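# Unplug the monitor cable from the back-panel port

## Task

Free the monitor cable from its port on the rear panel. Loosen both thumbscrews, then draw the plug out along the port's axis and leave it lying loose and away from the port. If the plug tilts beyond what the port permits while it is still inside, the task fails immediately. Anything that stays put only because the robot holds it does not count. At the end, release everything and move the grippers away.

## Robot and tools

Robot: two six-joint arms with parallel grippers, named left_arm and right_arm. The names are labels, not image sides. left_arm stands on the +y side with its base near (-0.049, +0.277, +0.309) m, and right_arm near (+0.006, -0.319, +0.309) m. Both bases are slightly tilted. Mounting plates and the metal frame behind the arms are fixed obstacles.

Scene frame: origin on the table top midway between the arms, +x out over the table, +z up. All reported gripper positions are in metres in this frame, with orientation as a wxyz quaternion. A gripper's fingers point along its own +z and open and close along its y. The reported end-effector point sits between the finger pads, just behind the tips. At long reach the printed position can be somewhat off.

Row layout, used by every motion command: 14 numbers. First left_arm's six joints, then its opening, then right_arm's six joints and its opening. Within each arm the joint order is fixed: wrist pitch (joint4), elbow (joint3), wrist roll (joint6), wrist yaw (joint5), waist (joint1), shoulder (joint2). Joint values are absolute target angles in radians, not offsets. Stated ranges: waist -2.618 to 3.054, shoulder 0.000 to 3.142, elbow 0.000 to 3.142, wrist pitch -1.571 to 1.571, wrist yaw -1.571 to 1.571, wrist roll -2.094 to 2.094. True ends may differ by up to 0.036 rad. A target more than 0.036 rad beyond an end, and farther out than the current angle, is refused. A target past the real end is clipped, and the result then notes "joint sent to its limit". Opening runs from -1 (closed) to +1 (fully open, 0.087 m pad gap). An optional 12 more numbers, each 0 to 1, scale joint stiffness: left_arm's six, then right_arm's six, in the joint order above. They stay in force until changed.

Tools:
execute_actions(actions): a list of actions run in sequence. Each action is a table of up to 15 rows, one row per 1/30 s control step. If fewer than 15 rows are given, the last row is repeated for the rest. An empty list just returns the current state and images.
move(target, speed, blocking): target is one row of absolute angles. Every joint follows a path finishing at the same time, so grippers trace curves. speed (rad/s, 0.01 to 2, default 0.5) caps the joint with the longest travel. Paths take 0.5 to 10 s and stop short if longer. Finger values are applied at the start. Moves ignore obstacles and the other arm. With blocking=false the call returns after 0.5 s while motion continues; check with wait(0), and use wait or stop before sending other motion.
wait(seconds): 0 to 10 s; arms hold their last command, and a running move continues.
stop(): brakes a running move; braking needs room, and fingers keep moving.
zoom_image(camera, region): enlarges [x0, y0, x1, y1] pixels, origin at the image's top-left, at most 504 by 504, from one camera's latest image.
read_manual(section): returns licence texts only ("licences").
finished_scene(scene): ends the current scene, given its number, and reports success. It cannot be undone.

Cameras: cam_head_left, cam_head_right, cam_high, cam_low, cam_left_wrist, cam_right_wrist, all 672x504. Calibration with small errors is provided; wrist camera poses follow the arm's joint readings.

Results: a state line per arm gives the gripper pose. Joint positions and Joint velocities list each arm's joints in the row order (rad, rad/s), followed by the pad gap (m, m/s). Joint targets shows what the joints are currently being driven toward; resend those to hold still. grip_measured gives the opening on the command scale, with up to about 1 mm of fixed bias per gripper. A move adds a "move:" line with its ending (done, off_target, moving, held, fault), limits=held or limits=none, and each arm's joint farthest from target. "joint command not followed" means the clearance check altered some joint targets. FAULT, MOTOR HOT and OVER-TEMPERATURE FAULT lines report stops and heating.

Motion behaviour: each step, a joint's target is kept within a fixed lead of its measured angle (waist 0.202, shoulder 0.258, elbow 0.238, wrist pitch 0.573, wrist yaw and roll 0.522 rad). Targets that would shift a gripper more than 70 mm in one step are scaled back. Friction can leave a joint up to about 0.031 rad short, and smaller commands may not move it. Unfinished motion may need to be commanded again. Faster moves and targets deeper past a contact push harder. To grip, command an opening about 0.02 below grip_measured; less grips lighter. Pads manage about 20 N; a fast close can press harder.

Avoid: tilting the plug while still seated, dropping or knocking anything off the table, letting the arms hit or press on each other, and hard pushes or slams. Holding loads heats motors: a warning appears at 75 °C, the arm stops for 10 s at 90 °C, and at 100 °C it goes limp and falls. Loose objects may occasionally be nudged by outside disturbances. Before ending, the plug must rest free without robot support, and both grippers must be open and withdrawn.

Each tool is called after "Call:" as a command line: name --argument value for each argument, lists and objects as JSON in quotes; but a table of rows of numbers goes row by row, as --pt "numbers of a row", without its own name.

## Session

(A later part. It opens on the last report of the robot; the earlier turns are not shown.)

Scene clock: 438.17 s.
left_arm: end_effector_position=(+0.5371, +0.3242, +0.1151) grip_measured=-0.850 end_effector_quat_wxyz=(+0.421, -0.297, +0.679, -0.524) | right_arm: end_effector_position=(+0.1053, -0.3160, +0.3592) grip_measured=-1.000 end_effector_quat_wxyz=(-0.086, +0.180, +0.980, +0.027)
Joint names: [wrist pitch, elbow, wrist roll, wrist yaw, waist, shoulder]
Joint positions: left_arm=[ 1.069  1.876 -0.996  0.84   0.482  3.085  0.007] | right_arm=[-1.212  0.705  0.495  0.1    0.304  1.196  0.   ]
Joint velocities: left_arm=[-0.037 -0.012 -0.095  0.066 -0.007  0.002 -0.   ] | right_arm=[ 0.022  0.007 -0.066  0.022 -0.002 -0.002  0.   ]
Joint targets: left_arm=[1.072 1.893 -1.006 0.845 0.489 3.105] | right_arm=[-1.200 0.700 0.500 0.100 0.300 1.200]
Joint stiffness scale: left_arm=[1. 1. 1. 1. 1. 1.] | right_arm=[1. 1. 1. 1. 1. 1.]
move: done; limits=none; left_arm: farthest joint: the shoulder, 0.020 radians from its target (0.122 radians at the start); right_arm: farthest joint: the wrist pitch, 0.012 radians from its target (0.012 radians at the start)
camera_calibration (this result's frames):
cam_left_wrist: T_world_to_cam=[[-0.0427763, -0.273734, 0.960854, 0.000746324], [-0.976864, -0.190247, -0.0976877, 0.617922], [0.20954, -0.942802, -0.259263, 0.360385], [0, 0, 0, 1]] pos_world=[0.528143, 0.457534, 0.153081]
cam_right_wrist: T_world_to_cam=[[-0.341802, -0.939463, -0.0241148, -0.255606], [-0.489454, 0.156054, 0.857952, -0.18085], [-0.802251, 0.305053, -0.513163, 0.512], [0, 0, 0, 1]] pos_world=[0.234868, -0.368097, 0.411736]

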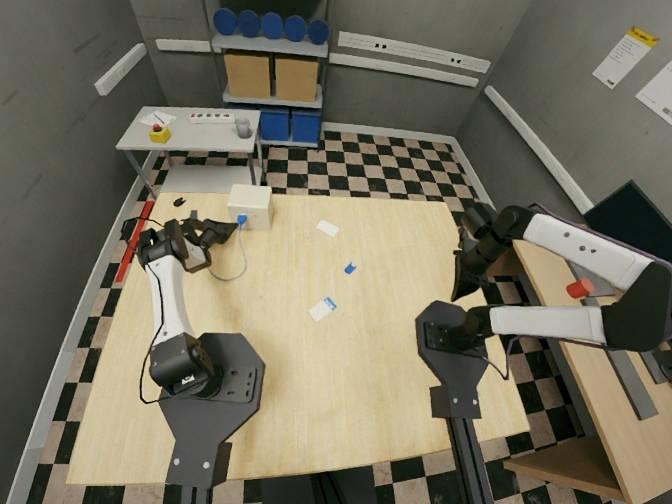

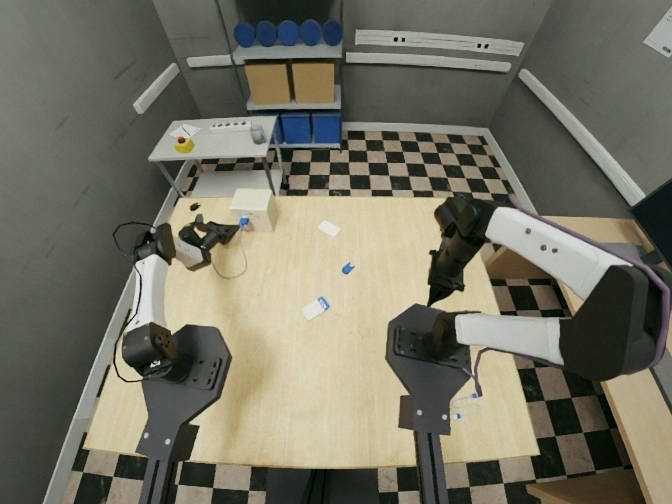

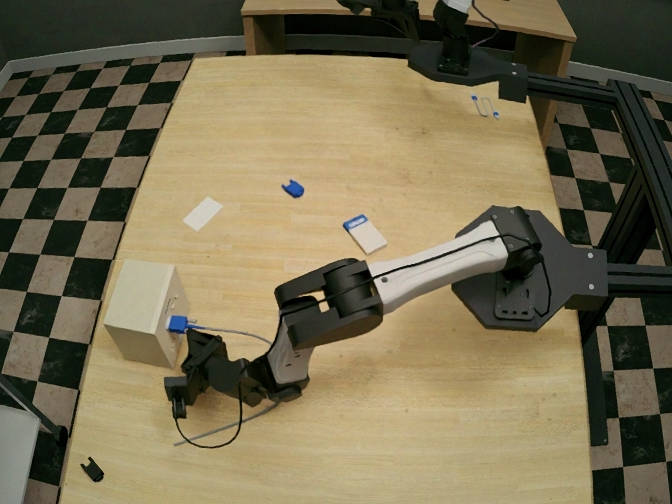

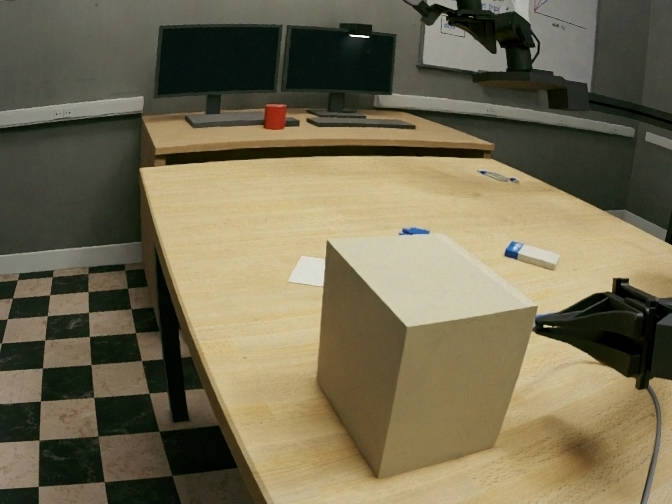

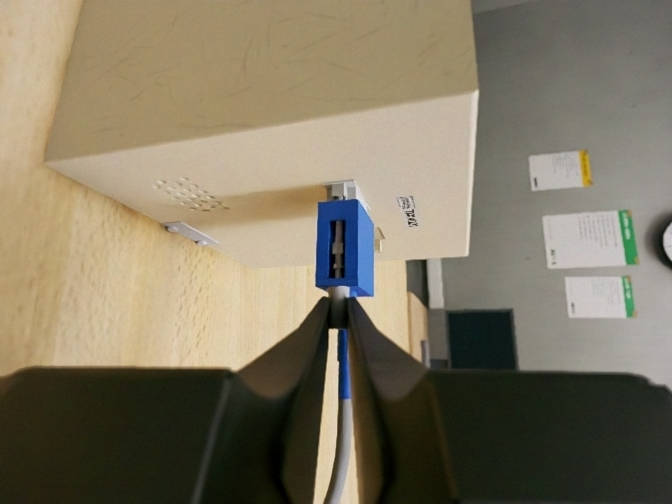

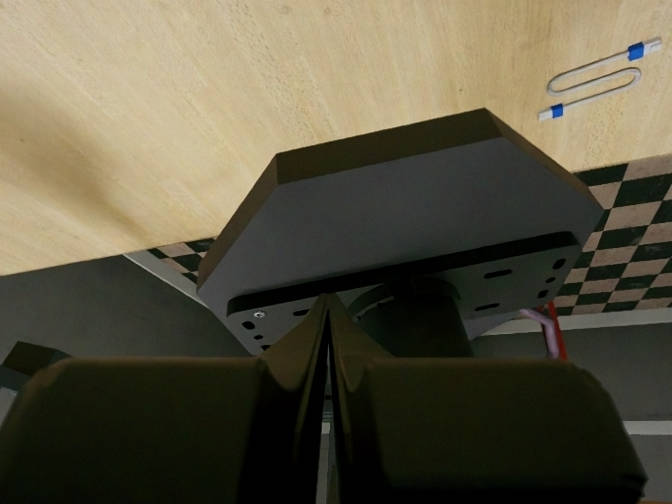

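Call:
move --target '[1.082,1.842,-1.006,0.84,0.489,3.073,-0.87,-1.2,0.7,0.5,0.1,0.3,1.2,-1]' --speed 0.08

Call:
zoom_image --camera "cam_left_wrist" --region '[240, 160, 440, 380]'

Scene clock: 439.37 s.
left_arm: end_effector_position=(+0.5368, +0.3249, +0.1156) grip_measured=-0.850 end_effector_quat_wxyz=(+0.424, -0.299, +0.678, -0.521) | right_arm: end_effector_position=(+0.1053, -0.3160, +0.3592) grip_measured=-1.000 end_effector_quat_wxyz=(-0.086, +0.180, +0.980, +0.027)
Joint names: [wrist pitch, elbow, wrist roll, wrist yaw, waist, shoulder]
Joint positions: left_arm=[ 1.078  1.865 -0.997  0.832  0.482  3.08   0.007] | right_arm=[-1.212  0.705  0.495  0.1    0.304  1.196  0.   ]
Joint velocities: left_arm=[ 0.007 -0.002  0.051 -0.022 -0.012 -0.007  0.   ] | right_arm=[ 0.037 -0.027 -0.022  0.022 -0.002 -0.012  0.   ]
Joint targets: left_arm=[1.082 1.842 -1.006 0.840 0.489 3.073] | right_arm=[-1.200 0.700 0.500 0.100 0.300 1.200]
Joint stiffness scale: left_arm=[1. 1. 1. 1. 1. 1.] | right_arm=[1. 1. 1. 1. 1. 1.]
move: off_target (left_arm); limits=none; left_arm: farthest joint: the elbow, 0.023 radians from its target (0.035 radians at the start); right_arm: farthest joint: the wrist pitch, 0.012 radians from its target (0.012 radians at the start)
camera_calibration (this result's frames):
cam_left_wrist: T_world_to_cam=[[-0.0413374, -0.276568, 0.960105, 0.000673906], [-0.975227, -0.19783, -0.0989755, 0.619576], [0.217311, -0.940411, -0.261539, 0.356605], [0, 0, 0, 1]] pos_world=[0.526761, 0.458113, 0.153942]
cam_right_wrist: T_world_to_cam=[[-0.341802, -0.939463, -0.0241148, -0.255606], [-0.489454, 0.156054, 0.857952, -0.18085], [-0.802251, 0.305053, -0.513163, 0.512], [0, 0, 0, 1]] pos_world=[0.234868, -0.368097, 0.411736]

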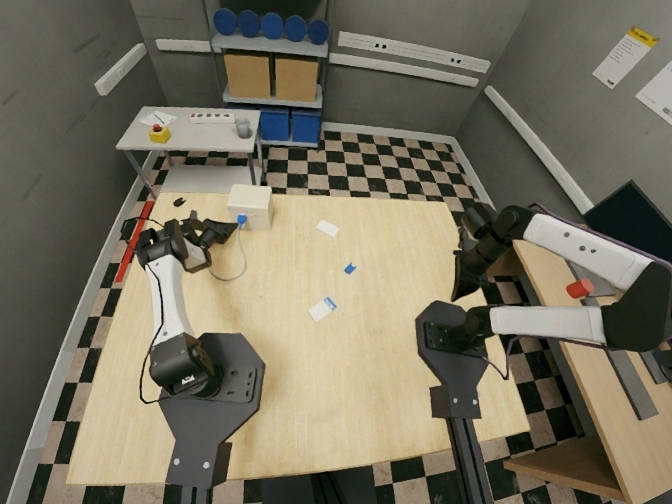

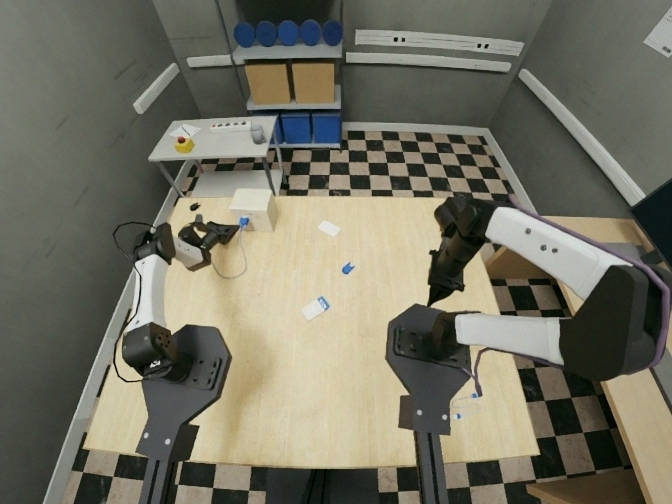

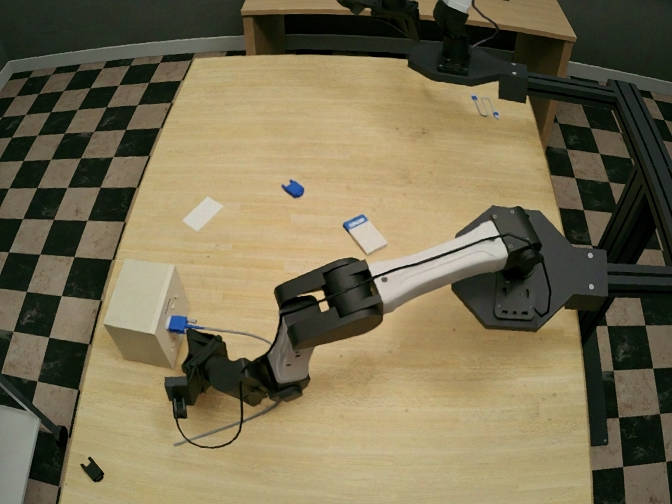

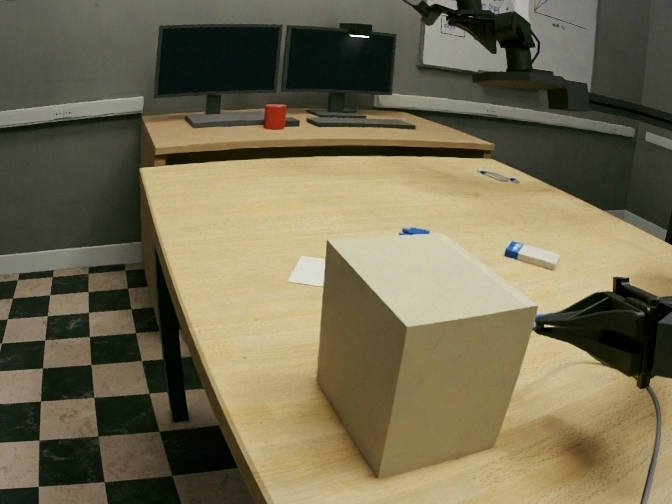

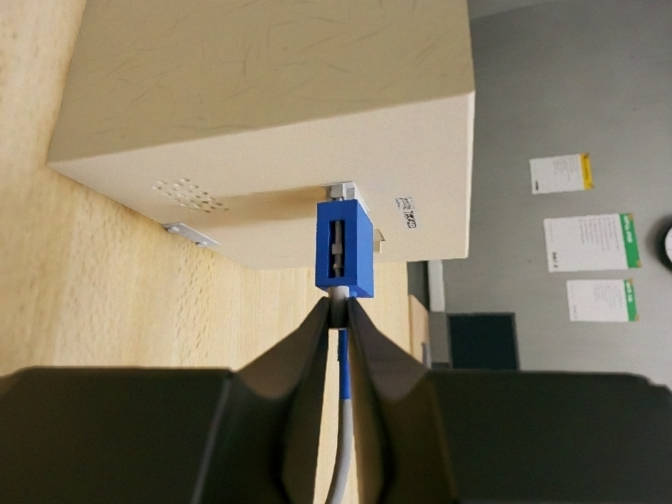

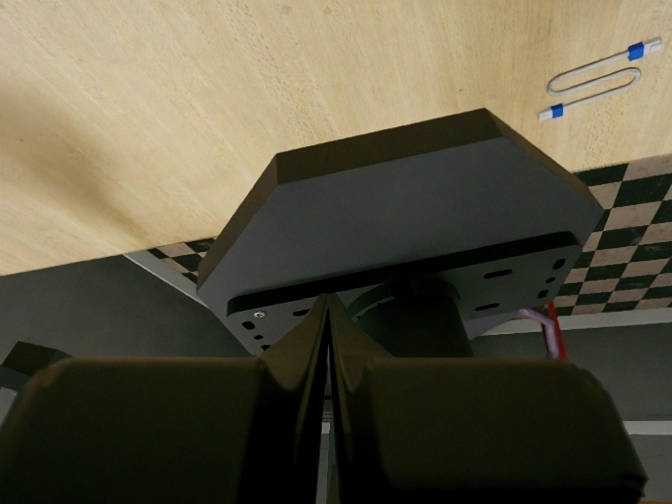

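Region (240, 160, 440, 380) of cam_left_wrist's 672x504 image, scaled by 2.291, with more detail than that image has; it fills the left 458 columns of this view, and the rest is white.

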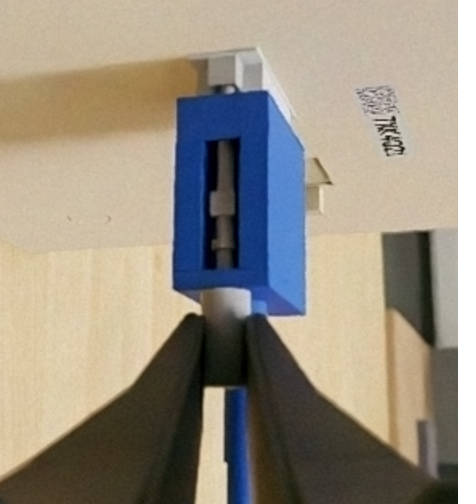

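Call:
execute_actions --actions '[[[1.07,1.86,-0.997,0.832,0.482,3.08,-0.8,-1.2,0.7,0.5,0.1,0.3,1.2,-1],[1.06,1.857,-0.99,0.83,0.478,3.079,-0.72,-1.2,0.7,0.5,0.1,0.3,1.2,-1],[1.05,1.857,-0.989,0.827,0.474,3.078,-0.72,-1.2,0.7,0.5,0.1,0.3,1.2,-1],[1.047,1.857,-0.989,0.827,0.474,3.078,-0.72,-1.2,0.7,0.5,0.1,0.3,1.2,-1],[1.047,1.857,-0.989,0.827,0.474,3.078,-0.72,-1.2,0.7,0.5,0.1,0.3,1.2,-1],[1.012,1.833,-0.897,0.801,0.471,3.057,-0.72,-1.2,0.7,0.5,0.1,0.3,1.2,-1],[0.987,1.809,-0.823,0.777,0.467,3.036,-0.72,-1.2,0.7,0.5,0.1,0.3,1.2,-1],[0.97,1.786,-0.761,0.755,0.463,3.016,-0.72,-1.2,0.7,0.5,0.1,0.3,1.2,-1],[0.957,1.764,-0.706,0.733,0.459,2.996,-0.72,-1.2,0.7,0.5,0.1,0.3,1.2,-1],[0.947,1.742,-0.653,0.711,0.454,2.976,-0.72,-1.2,0.7,0.5,0.1,0.3,1.2,-1],[0.939,1.72,-0.603,0.688,0.448,2.958,-0.72,-1.2,0.7,0.5,0.1,0.3,1.2,-1],[0.933,1.699,-0.554,0.665,0.443,2.94,-0.72,-1.2,0.7,0.5,0.1,0.3,1.2,-1],[0.929,1.678,-0.508,0.643,0.436,2.922,-0.72,-1.2,0.7,0.5,0.1,0.3,1.2,-1],[0.927,1.658,-0.46,0.617,0.429,2.905,-0.72,-1.2,0.7,0.5,0.1,0.3,1.2,-1],[0.926,1.638,-0.414,0.592,0.422,2.889,-0.72,-1.2,0.7,0.5,0.1,0.3,1.2,-1]], [[0.926,1.619,-0.368,0.566,0.415,2.873,-0.72,-1.2,0.7,0.5,0.1,0.3,1.2,-1],[0.926,1.6,-0.322,0.538,0.406,2.858,-0.72,-1.2,0.7,0.5,0.1,0.3,1.2,-1],[0.926,1.582,-0.276,0.51,0.398,2.843,-0.72,-1.2,0.7,0.5,0.1,0.3,1.2,-1],[0.926,1.564,-0.23,0.48,0.389,2.829,-0.72,-1.2,0.7,0.5,0.1,0.3,1.2,-1],[0.926,1.546,-0.184,0.449,0.379,2.815,-0.72,-1.2,0.7,0.5,0.1,0.3,1.2,-1],[0.926,1.529,-0.138,0.417,0.369,2.802,-0.72,-1.2,0.7,0.5,0.1,0.3,1.2,-1],[0.926,1.513,-0.092,0.384,0.358,2.79,-0.72,-1.2,0.7,0.5,0.1,0.3,1.2,-1],[0.926,1.497,-0.046,0.35,0.347,2.778,-0.72,-1.2,0.7,0.5,0.1,0.3,1.2,-1],[0.926,1.481,0.0,0.314,0.336,2.767,-0.72,-1.2,0.7,0.5,0.1,0.3,1.2,-1],[0.926,1.466,0.046,0.278,0.324,2.756,-0.72,-1.2,0.7,0.5,0.1,0.3,1.2,-1],[0.926,1.466,0.0,0.314,0.324,2.756,-0.72,-1.2,0.7,0.5,0.1,0.3,1.2,-1],[0.926,1.466,-0.028,0.336,0.324,2.756,-0.72,-1.2,0.7,0.5,0.1,0.3,1.2,-1],[0.926,1.466,-0.044,0.348,0.324,2.756,-0.72,-1.2,0.7,0.5,0.1,0.3,1.2,-1],[0.926,1.466,-0.053,0.355,0.324,2.756,-0.72,-1.2,0.7,0.5,0.1,0.3,1.2,-1],[0.926,1.466,-0.069,0.367,0.324,2.756,-0.72,-1.2,0.7,0.5,0.1,0.3,1.2,-1]]]'

Call:
execute_actions --actions '[]'

Call:
zoom_image --camera "cam_left_wrist" --region '[240, 160, 440, 380]'

Scene clock: 443.10 s.
left_arm: end_effector_position=(+0.5397, +0.3212, +0.1199) grip_measured=-0.720 end_effector_quat_wxyz=(+0.540, -0.073, +0.820, -0.177) | right_arm: end_effector_position=(+0.1053, -0.3160, +0.3592) grip_measured=-1.000 end_effector_quat_wxyz=(-0.086, +0.180, +0.980, +0.027)
Joint names: [wrist pitch, elbow, wrist roll, wrist yaw, waist, shoulder]
Joint positions: left_arm=[ 0.951  1.487 -0.077  0.371  0.328  2.762  0.012] | right_arm=[-1.212  0.705  0.495  0.1    0.304  1.196  0.   ]
Joint velocities: left_arm=[-0.007  0.017  0.051 -0.139 -0.017 -0.007 -0.   ] | right_arm=[-0.037  0.007 -0.022  0.007 -0.012  0.002  0.   ]
Joint targets: left_arm=[0.926 1.466 -0.069 0.367 0.324 2.756] | right_arm=[-1.200 0.700 0.500 0.100 0.300 1.200]
Joint stiffness scale: left_arm=[1. 1. 1. 1. 1. 1.] | right_arm=[1. 1. 1. 1. 1. 1.]
camera_calibration (this result's frames):
cam_left_wrist: T_world_to_cam=[[-0.0763733, -0.92611, 0.369443, 0.29401], [-0.957909, -0.0346837, -0.284969, 0.582685], [0.276726, -0.375657, -0.88448, 0.214807], [0, 0, 0, 1]] pos_world=[0.521171, 0.373188, 0.24742]
cam_right_wrist: T_world_to_cam=[[-0.341802, -0.939463, -0.0241148, -0.255606], [-0.489454, 0.156054, 0.857952, -0.18085], [-0.802251, 0.305053, -0.513163, 0.512], [0, 0, 0, 1]] pos_world=[0.234868, -0.368097, 0.411736]

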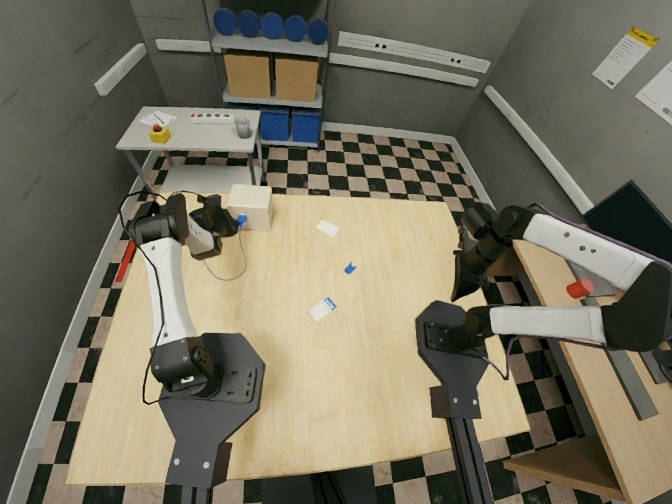

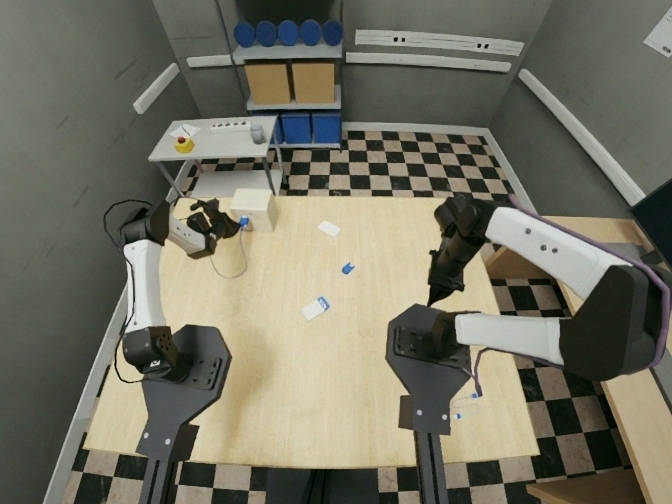

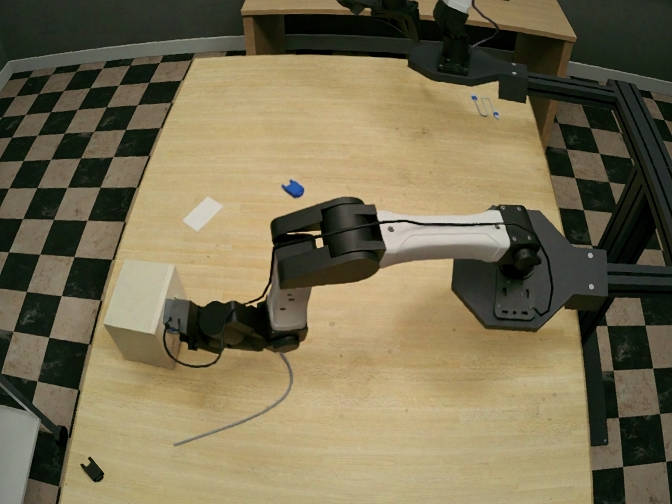

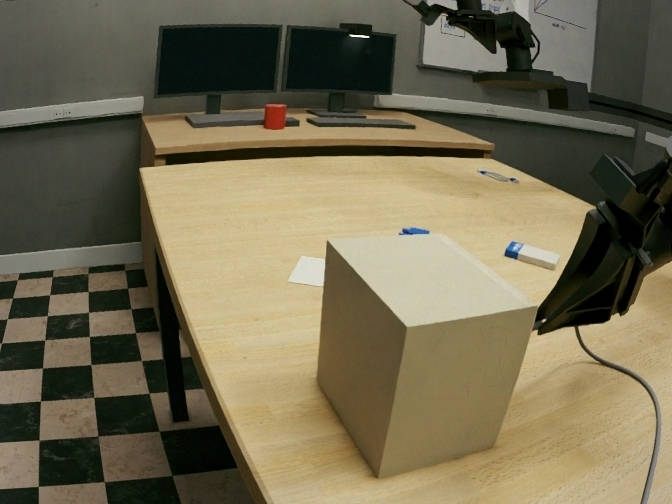

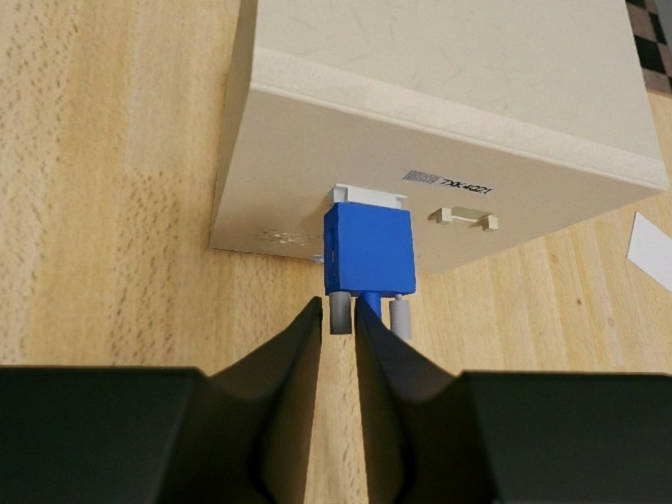

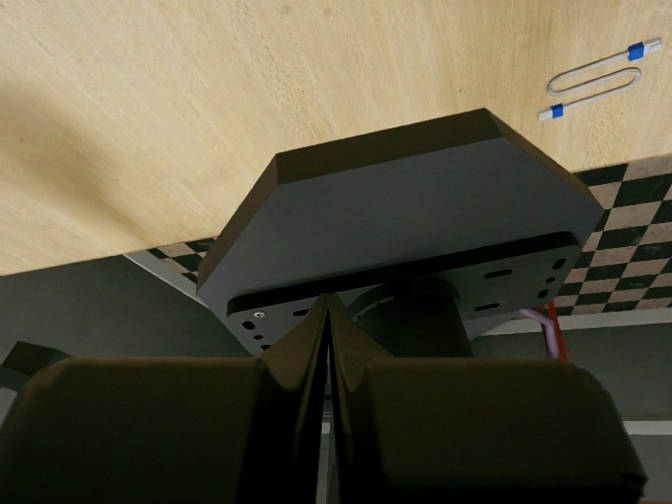

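Scene clock: 443.10 s.
left_arm: end_effector_position=(+0.5397, +0.3212, +0.1199) grip_measured=-0.720 end_effector_quat_wxyz=(+0.540, -0.073, +0.820, -0.177) | right_arm: end_effector_position=(+0.1053, -0.3160, +0.3592) grip_measured=-1.000 end_effector_quat_wxyz=(-0.086, +0.180, +0.980, +0.027)
Joint names: [wrist pitch, elbow, wrist roll, wrist yaw, waist, shoulder]
Joint positions: left_arm=[ 0.951  1.487 -0.077  0.371  0.328  2.762  0.012] | right_arm=[-1.212  0.705  0.495  0.1    0.304  1.196  0.   ]
Joint velocities: left_arm=[-0.007  0.017  0.051 -0.139 -0.017 -0.007 -0.   ] | right_arm=[-0.037  0.007 -0.022  0.007 -0.012  0.002  0.   ]
Joint targets: left_arm=[0.926 1.466 -0.069 0.367 0.324 2.756] | right_arm=[-1.200 0.700 0.500 0.100 0.300 1.200]
Joint stiffness scale: left_arm=[1. 1. 1. 1. 1. 1.] | right_arm=[1. 1. 1. 1. 1. 1.]
camera_calibration (this result's frames):
cam_left_wrist: T_world_to_cam=[[-0.0763733, -0.92611, 0.369443, 0.29401], [-0.957909, -0.0346837, -0.284969, 0.582685], [0.276726, -0.375657, -0.88448, 0.214807], [0, 0, 0, 1]] pos_world=[0.521171, 0.373188, 0.24742]
cam_right_wrist: T_world_to_cam=[[-0.341802, -0.939463, -0.0241148, -0.255606], [-0.489454, 0.156054, 0.857952, -0.18085], [-0.802251, 0.305053, -0.513163, 0.512], [0, 0, 0, 1]] pos_world=[0.234868, -0.368097, 0.411736]

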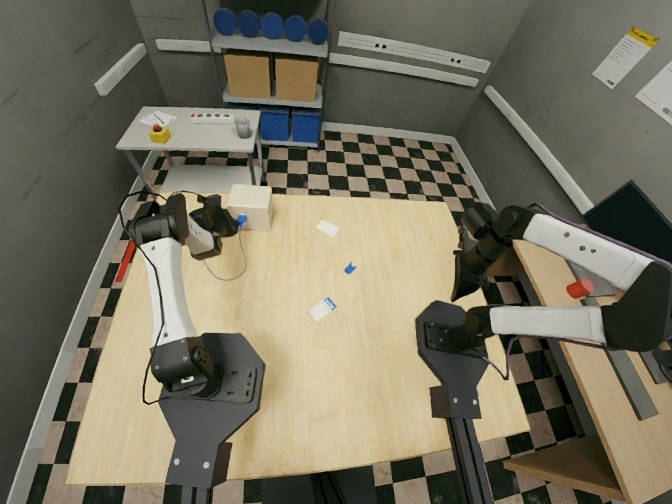

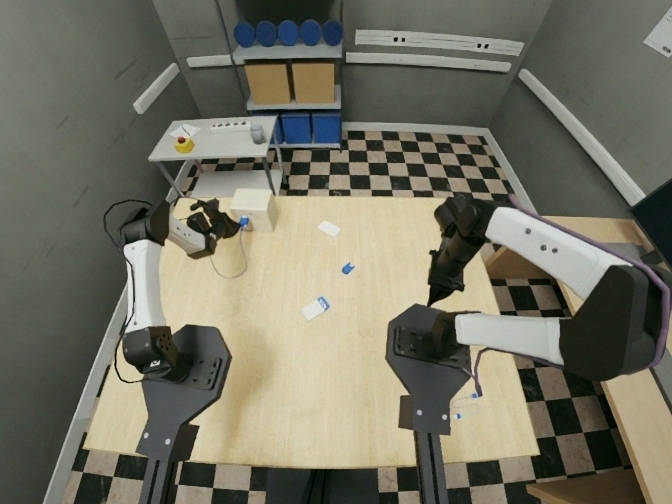

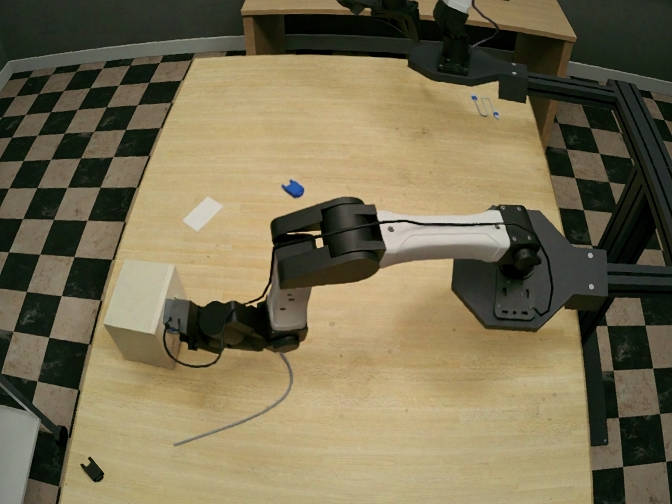

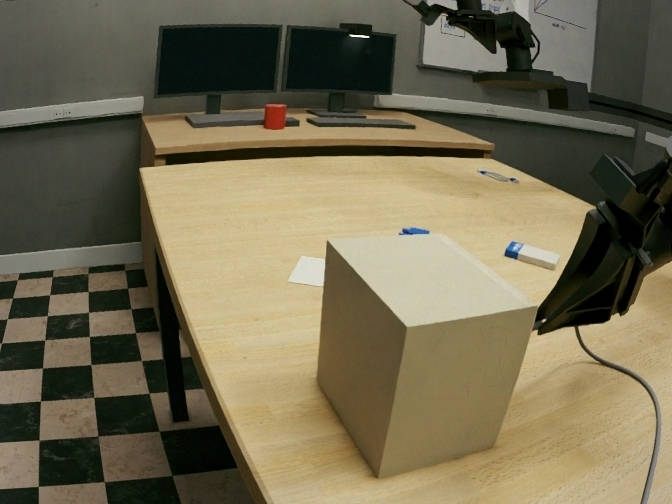

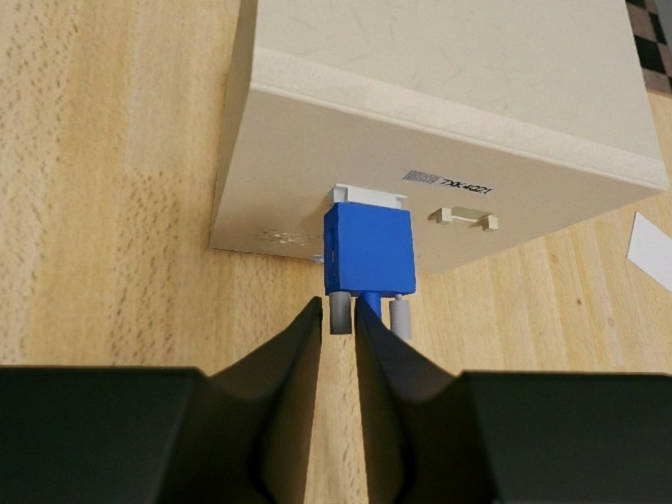

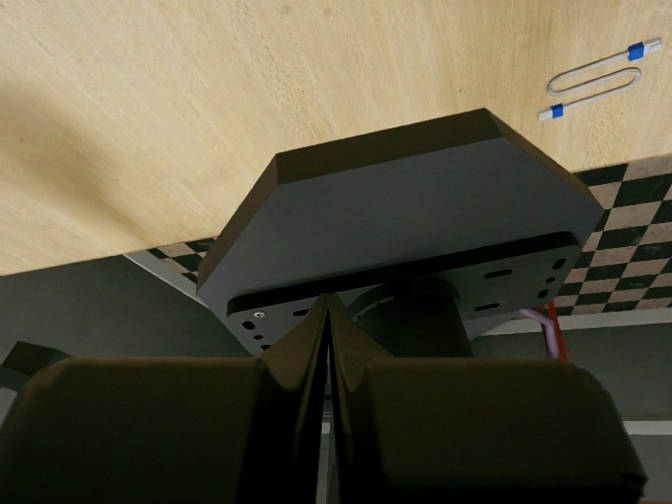

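Region (240, 160, 440, 380) of cam_left_wrist's 672x504 image, scaled by 2.291, with more detail than that image has; it fills the left 458 columns of this view, and the rest is white.

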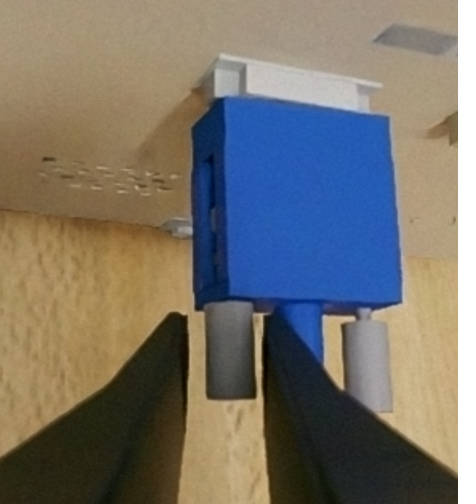

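Call:
execute_actions --actions '[[[0.93,1.47,-0.075,0.37,0.33,2.765,-0.76,-1.2,0.7,0.5,0.1,0.3,1.2,-1],[0.93,1.475,-0.08,0.372,0.335,2.772,-0.79,-1.2,0.7,0.5,0.1,0.3,1.2,-1],[0.93,1.48,-0.08,0.375,0.338,2.778,-0.81,-1.2,0.7,0.5,0.1,0.3,1.2,-1],[0.93,1.485,-0.08,0.378,0.34,2.782,-0.83,-1.2,0.7,0.5,0.1,0.3,1.2,-1],[0.935,1.49,-0.083,0.38,0.34,2.782,-0.85,-1.2,0.7,0.5,0.1,0.3,1.2,-1],[0.94,1.495,-0.083,0.382,0.34,2.782,-0.87,-1.2,0.7,0.5,0.1,0.3,1.2,-1],[0.945,1.5,-0.085,0.384,0.34,2.782,-0.87,-1.2,0.7,0.5,0.1,0.3,1.2,-1],[0.945,1.5,-0.085,0.384,0.34,2.782,-0.87,-1.2,0.7,0.5,0.1,0.3,1.2,-1],[0.945,1.5,-0.085,0.384,0.34,2.782,-0.87,-1.2,0.7,0.5,0.1,0.3,1.2,-1],[0.945,1.5,-0.085,0.384,0.34,2.782,-0.87,-1.2,0.7,0.5,0.1,0.3,1.2,-1],[0.95,1.516,-0.177,0.454,0.352,2.793,-0.87,-1.2,0.7,0.5,0.1,0.3,1.2,-1],[0.95,1.532,-0.251,0.504,0.363,2.804,-0.87,-1.2,0.7,0.5,0.1,0.3,1.2,-1],[0.95,1.548,-0.313,0.544,0.374,2.816,-0.87,-1.2,0.7,0.5,0.1,0.3,1.2,-1],[0.95,1.564,-0.368,0.577,0.385,2.828,-0.87,-1.2,0.7,0.5,0.1,0.3,1.2,-1],[0.952,1.581,-0.421,0.608,0.395,2.841,-0.87,-1.2,0.7,0.5,0.1,0.3,1.2,-1]], [[0.955,1.599,-0.471,0.636,0.405,2.855,-0.87,-1.2,0.7,0.5,0.1,0.3,1.2,-1],[0.957,1.617,-0.52,0.661,0.414,2.869,-0.87,-1.2,0.7,0.5,0.1,0.3,1.2,-1],[0.961,1.635,-0.566,0.684,0.422,2.884,-0.87,-1.2,0.7,0.5,0.1,0.3,1.2,-1],[0.966,1.654,-0.614,0.707,0.431,2.899,-0.87,-1.2,0.7,0.5,0.1,0.3,1.2,-1],[0.973,1.673,-0.66,0.728,0.438,2.915,-0.87,-1.2,0.7,0.5,0.1,0.3,1.2,-1],[0.982,1.693,-0.706,0.748,0.445,2.931,-0.87,-1.2,0.7,0.5,0.1,0.3,1.2,-1],[0.992,1.713,-0.752,0.766,0.452,2.948,-0.87,-1.2,0.7,0.5,0.1,0.3,1.2,-1],[1.004,1.734,-0.798,0.784,0.459,2.966,-0.87,-1.2,0.7,0.5,0.1,0.3,1.2,-1],[1.017,1.755,-0.844,0.8,0.464,2.984,-0.87,-1.2,0.7,0.5,0.1,0.3,1.2,-1],[1.032,1.777,-0.89,0.815,0.47,3.002,-0.87,-1.2,0.7,0.5,0.1,0.3,1.2,-1],[1.048,1.799,-0.936,0.829,0.475,3.022,-0.87,-1.2,0.7,0.5,0.1,0.3,1.2,-1],[1.066,1.821,-0.982,0.842,0.479,3.042,-0.87,-1.2,0.7,0.5,0.1,0.3,1.2,-1],[1.085,1.844,-1.028,0.854,0.483,3.062,-0.87,-1.2,0.7,0.5,0.1,0.3,1.2,-1],[1.106,1.868,-1.074,0.864,0.487,3.083,-0.87,-1.2,0.7,0.5,0.1,0.3,1.2,-1],[1.129,1.892,-1.12,0.874,0.49,3.104,-0.87,-1.2,0.7,0.5,0.1,0.3,1.2,-1]], [[1.106,1.892,-1.074,0.864,0.49,3.104,-0.87,-1.2,0.7,0.5,0.1,0.3,1.2,-1],[1.093,1.892,-1.046,0.858,0.49,3.104,-0.87,-1.2,0.7,0.5,0.1,0.3,1.2,-1],[1.086,1.892,-1.03,0.854,0.49,3.104,-0.87,-1.2,0.7,0.5,0.1,0.3,1.2,-1],[1.082,1.892,-1.021,0.852,0.49,3.104,-0.87,-1.2,0.7,0.5,0.1,0.3,1.2,-1],[1.075,1.892,-1.005,0.848,0.49,3.104,-0.87,-1.2,0.7,0.5,0.1,0.3,1.2,-1]]]'

Call:
zoom_image --camera "cam_left_wrist" --region '[240, 160, 440, 380]'

Scene clock: 446.47 s.
left_arm: end_effector_position=(+0.5385, +0.3258, +0.1164) grip_measured=-0.849 end_effector_quat_wxyz=(+0.427, -0.296, +0.677, -0.521) | right_arm: end_effector_position=(+0.1053, -0.3160, +0.3592) grip_measured=-1.000 end_effector_quat_wxyz=(-0.086, +0.180, +0.980, +0.027)
Joint names: [wrist pitch, elbow, wrist roll, wrist yaw, waist, shoulder]
Joint positions: left_arm=[ 1.08   1.876 -0.995  0.832  0.482  3.085  0.007] | right_arm=[-1.212  0.705  0.495  0.1    0.304  1.196  0.   ]
Joint velocities: left_arm=[ 0.081 -0.007 -0.066 -0.022 -0.002  0.002 -0.001] | right_arm=[-0.037  0.002 -0.037  0.037 -0.017 -0.002  0.   ]
Joint targets: left_arm=[1.075 1.892 -1.005 0.848 0.490 3.104] | right_arm=[-1.200 0.700 0.500 0.100 0.300 1.200]
Joint stiffness scale: left_arm=[1. 1. 1. 1. 1. 1.] | right_arm=[1. 1. 1. 1. 1. 1.]
camera_calibration (this result's frames):
cam_left_wrist: T_world_to_cam=[[-0.0487885, -0.280825, 0.958518, 0.00584271], [-0.974219, -0.198252, -0.107671, 0.622124], [0.220265, -0.93906, -0.263912, 0.355473], [0, 0, 0, 1]] pos_world=[0.528072, 0.458788, 0.155198]
cam_right_wrist: T_world_to_cam=[[-0.341802, -0.939463, -0.0241148, -0.255606], [-0.489454, 0.156054, 0.857952, -0.18085], [-0.802251, 0.305053, -0.513163, 0.512], [0, 0, 0, 1]] pos_world=[0.234868, -0.368097, 0.411736]

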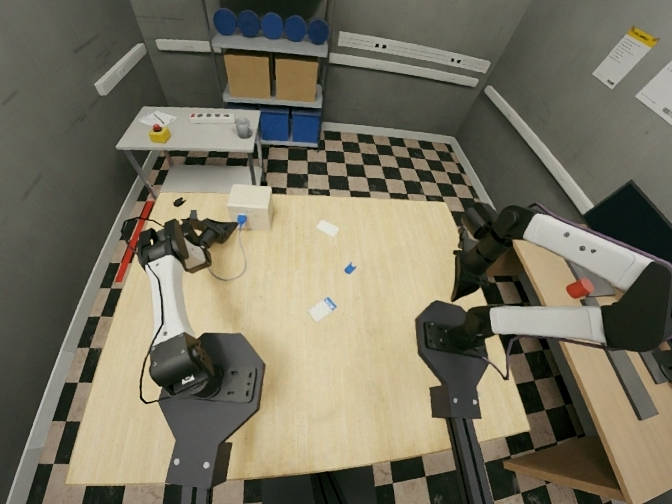

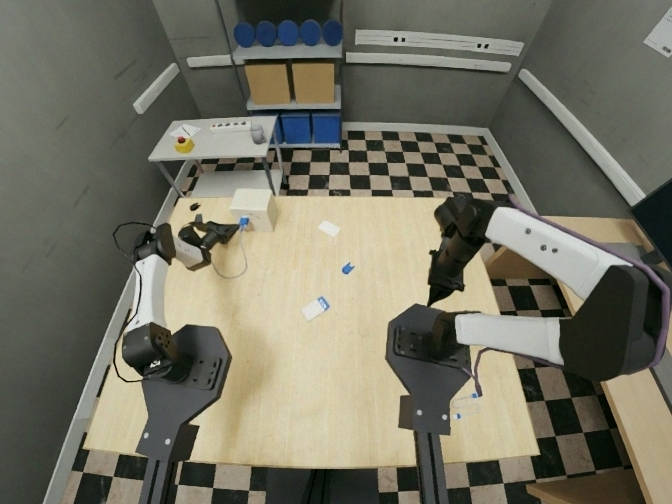

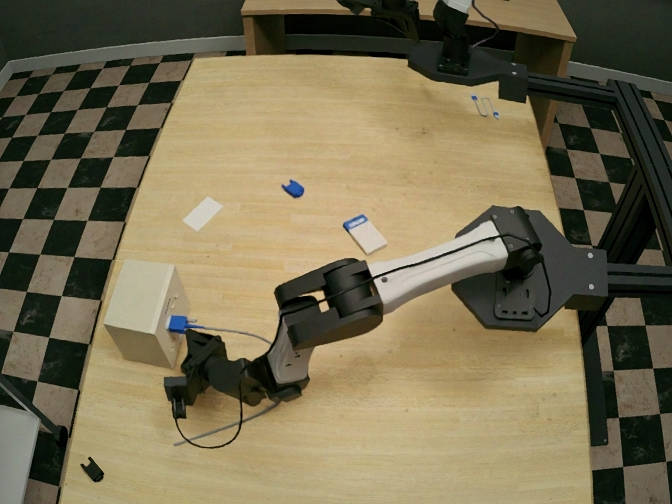

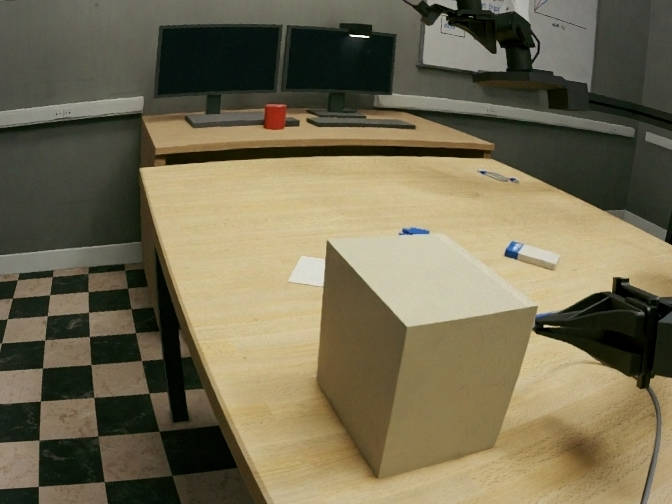

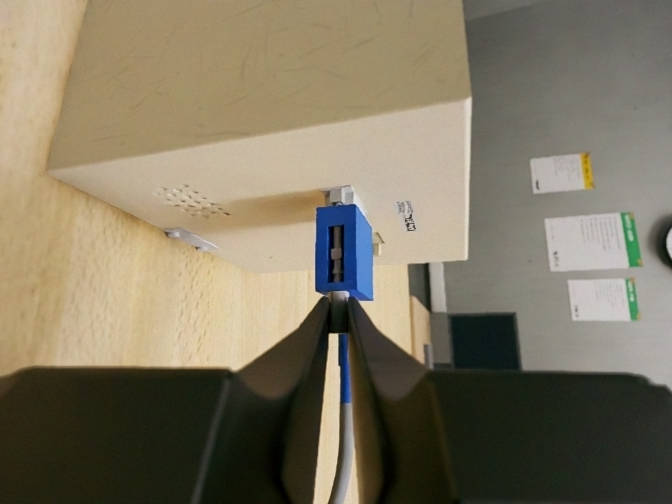

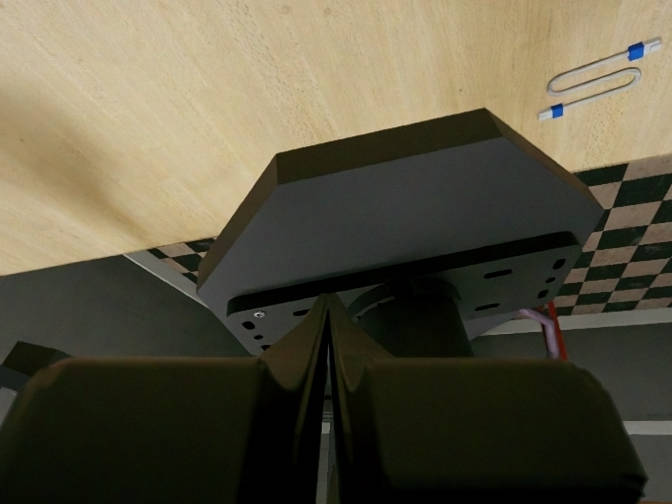

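Region (240, 160, 440, 380) of cam_left_wrist's 672x504 image, scaled by 2.291, with more detail than that image has; it fills the left 458 columns of this view, and the rest is white.

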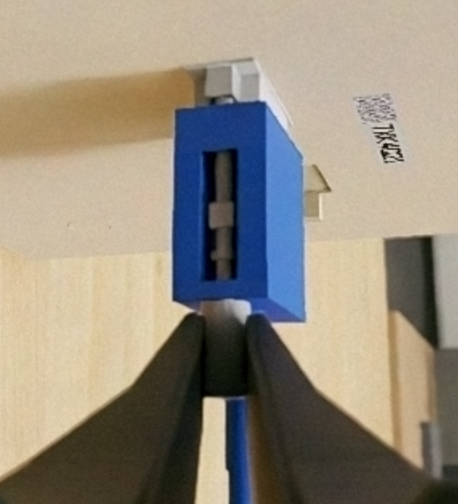

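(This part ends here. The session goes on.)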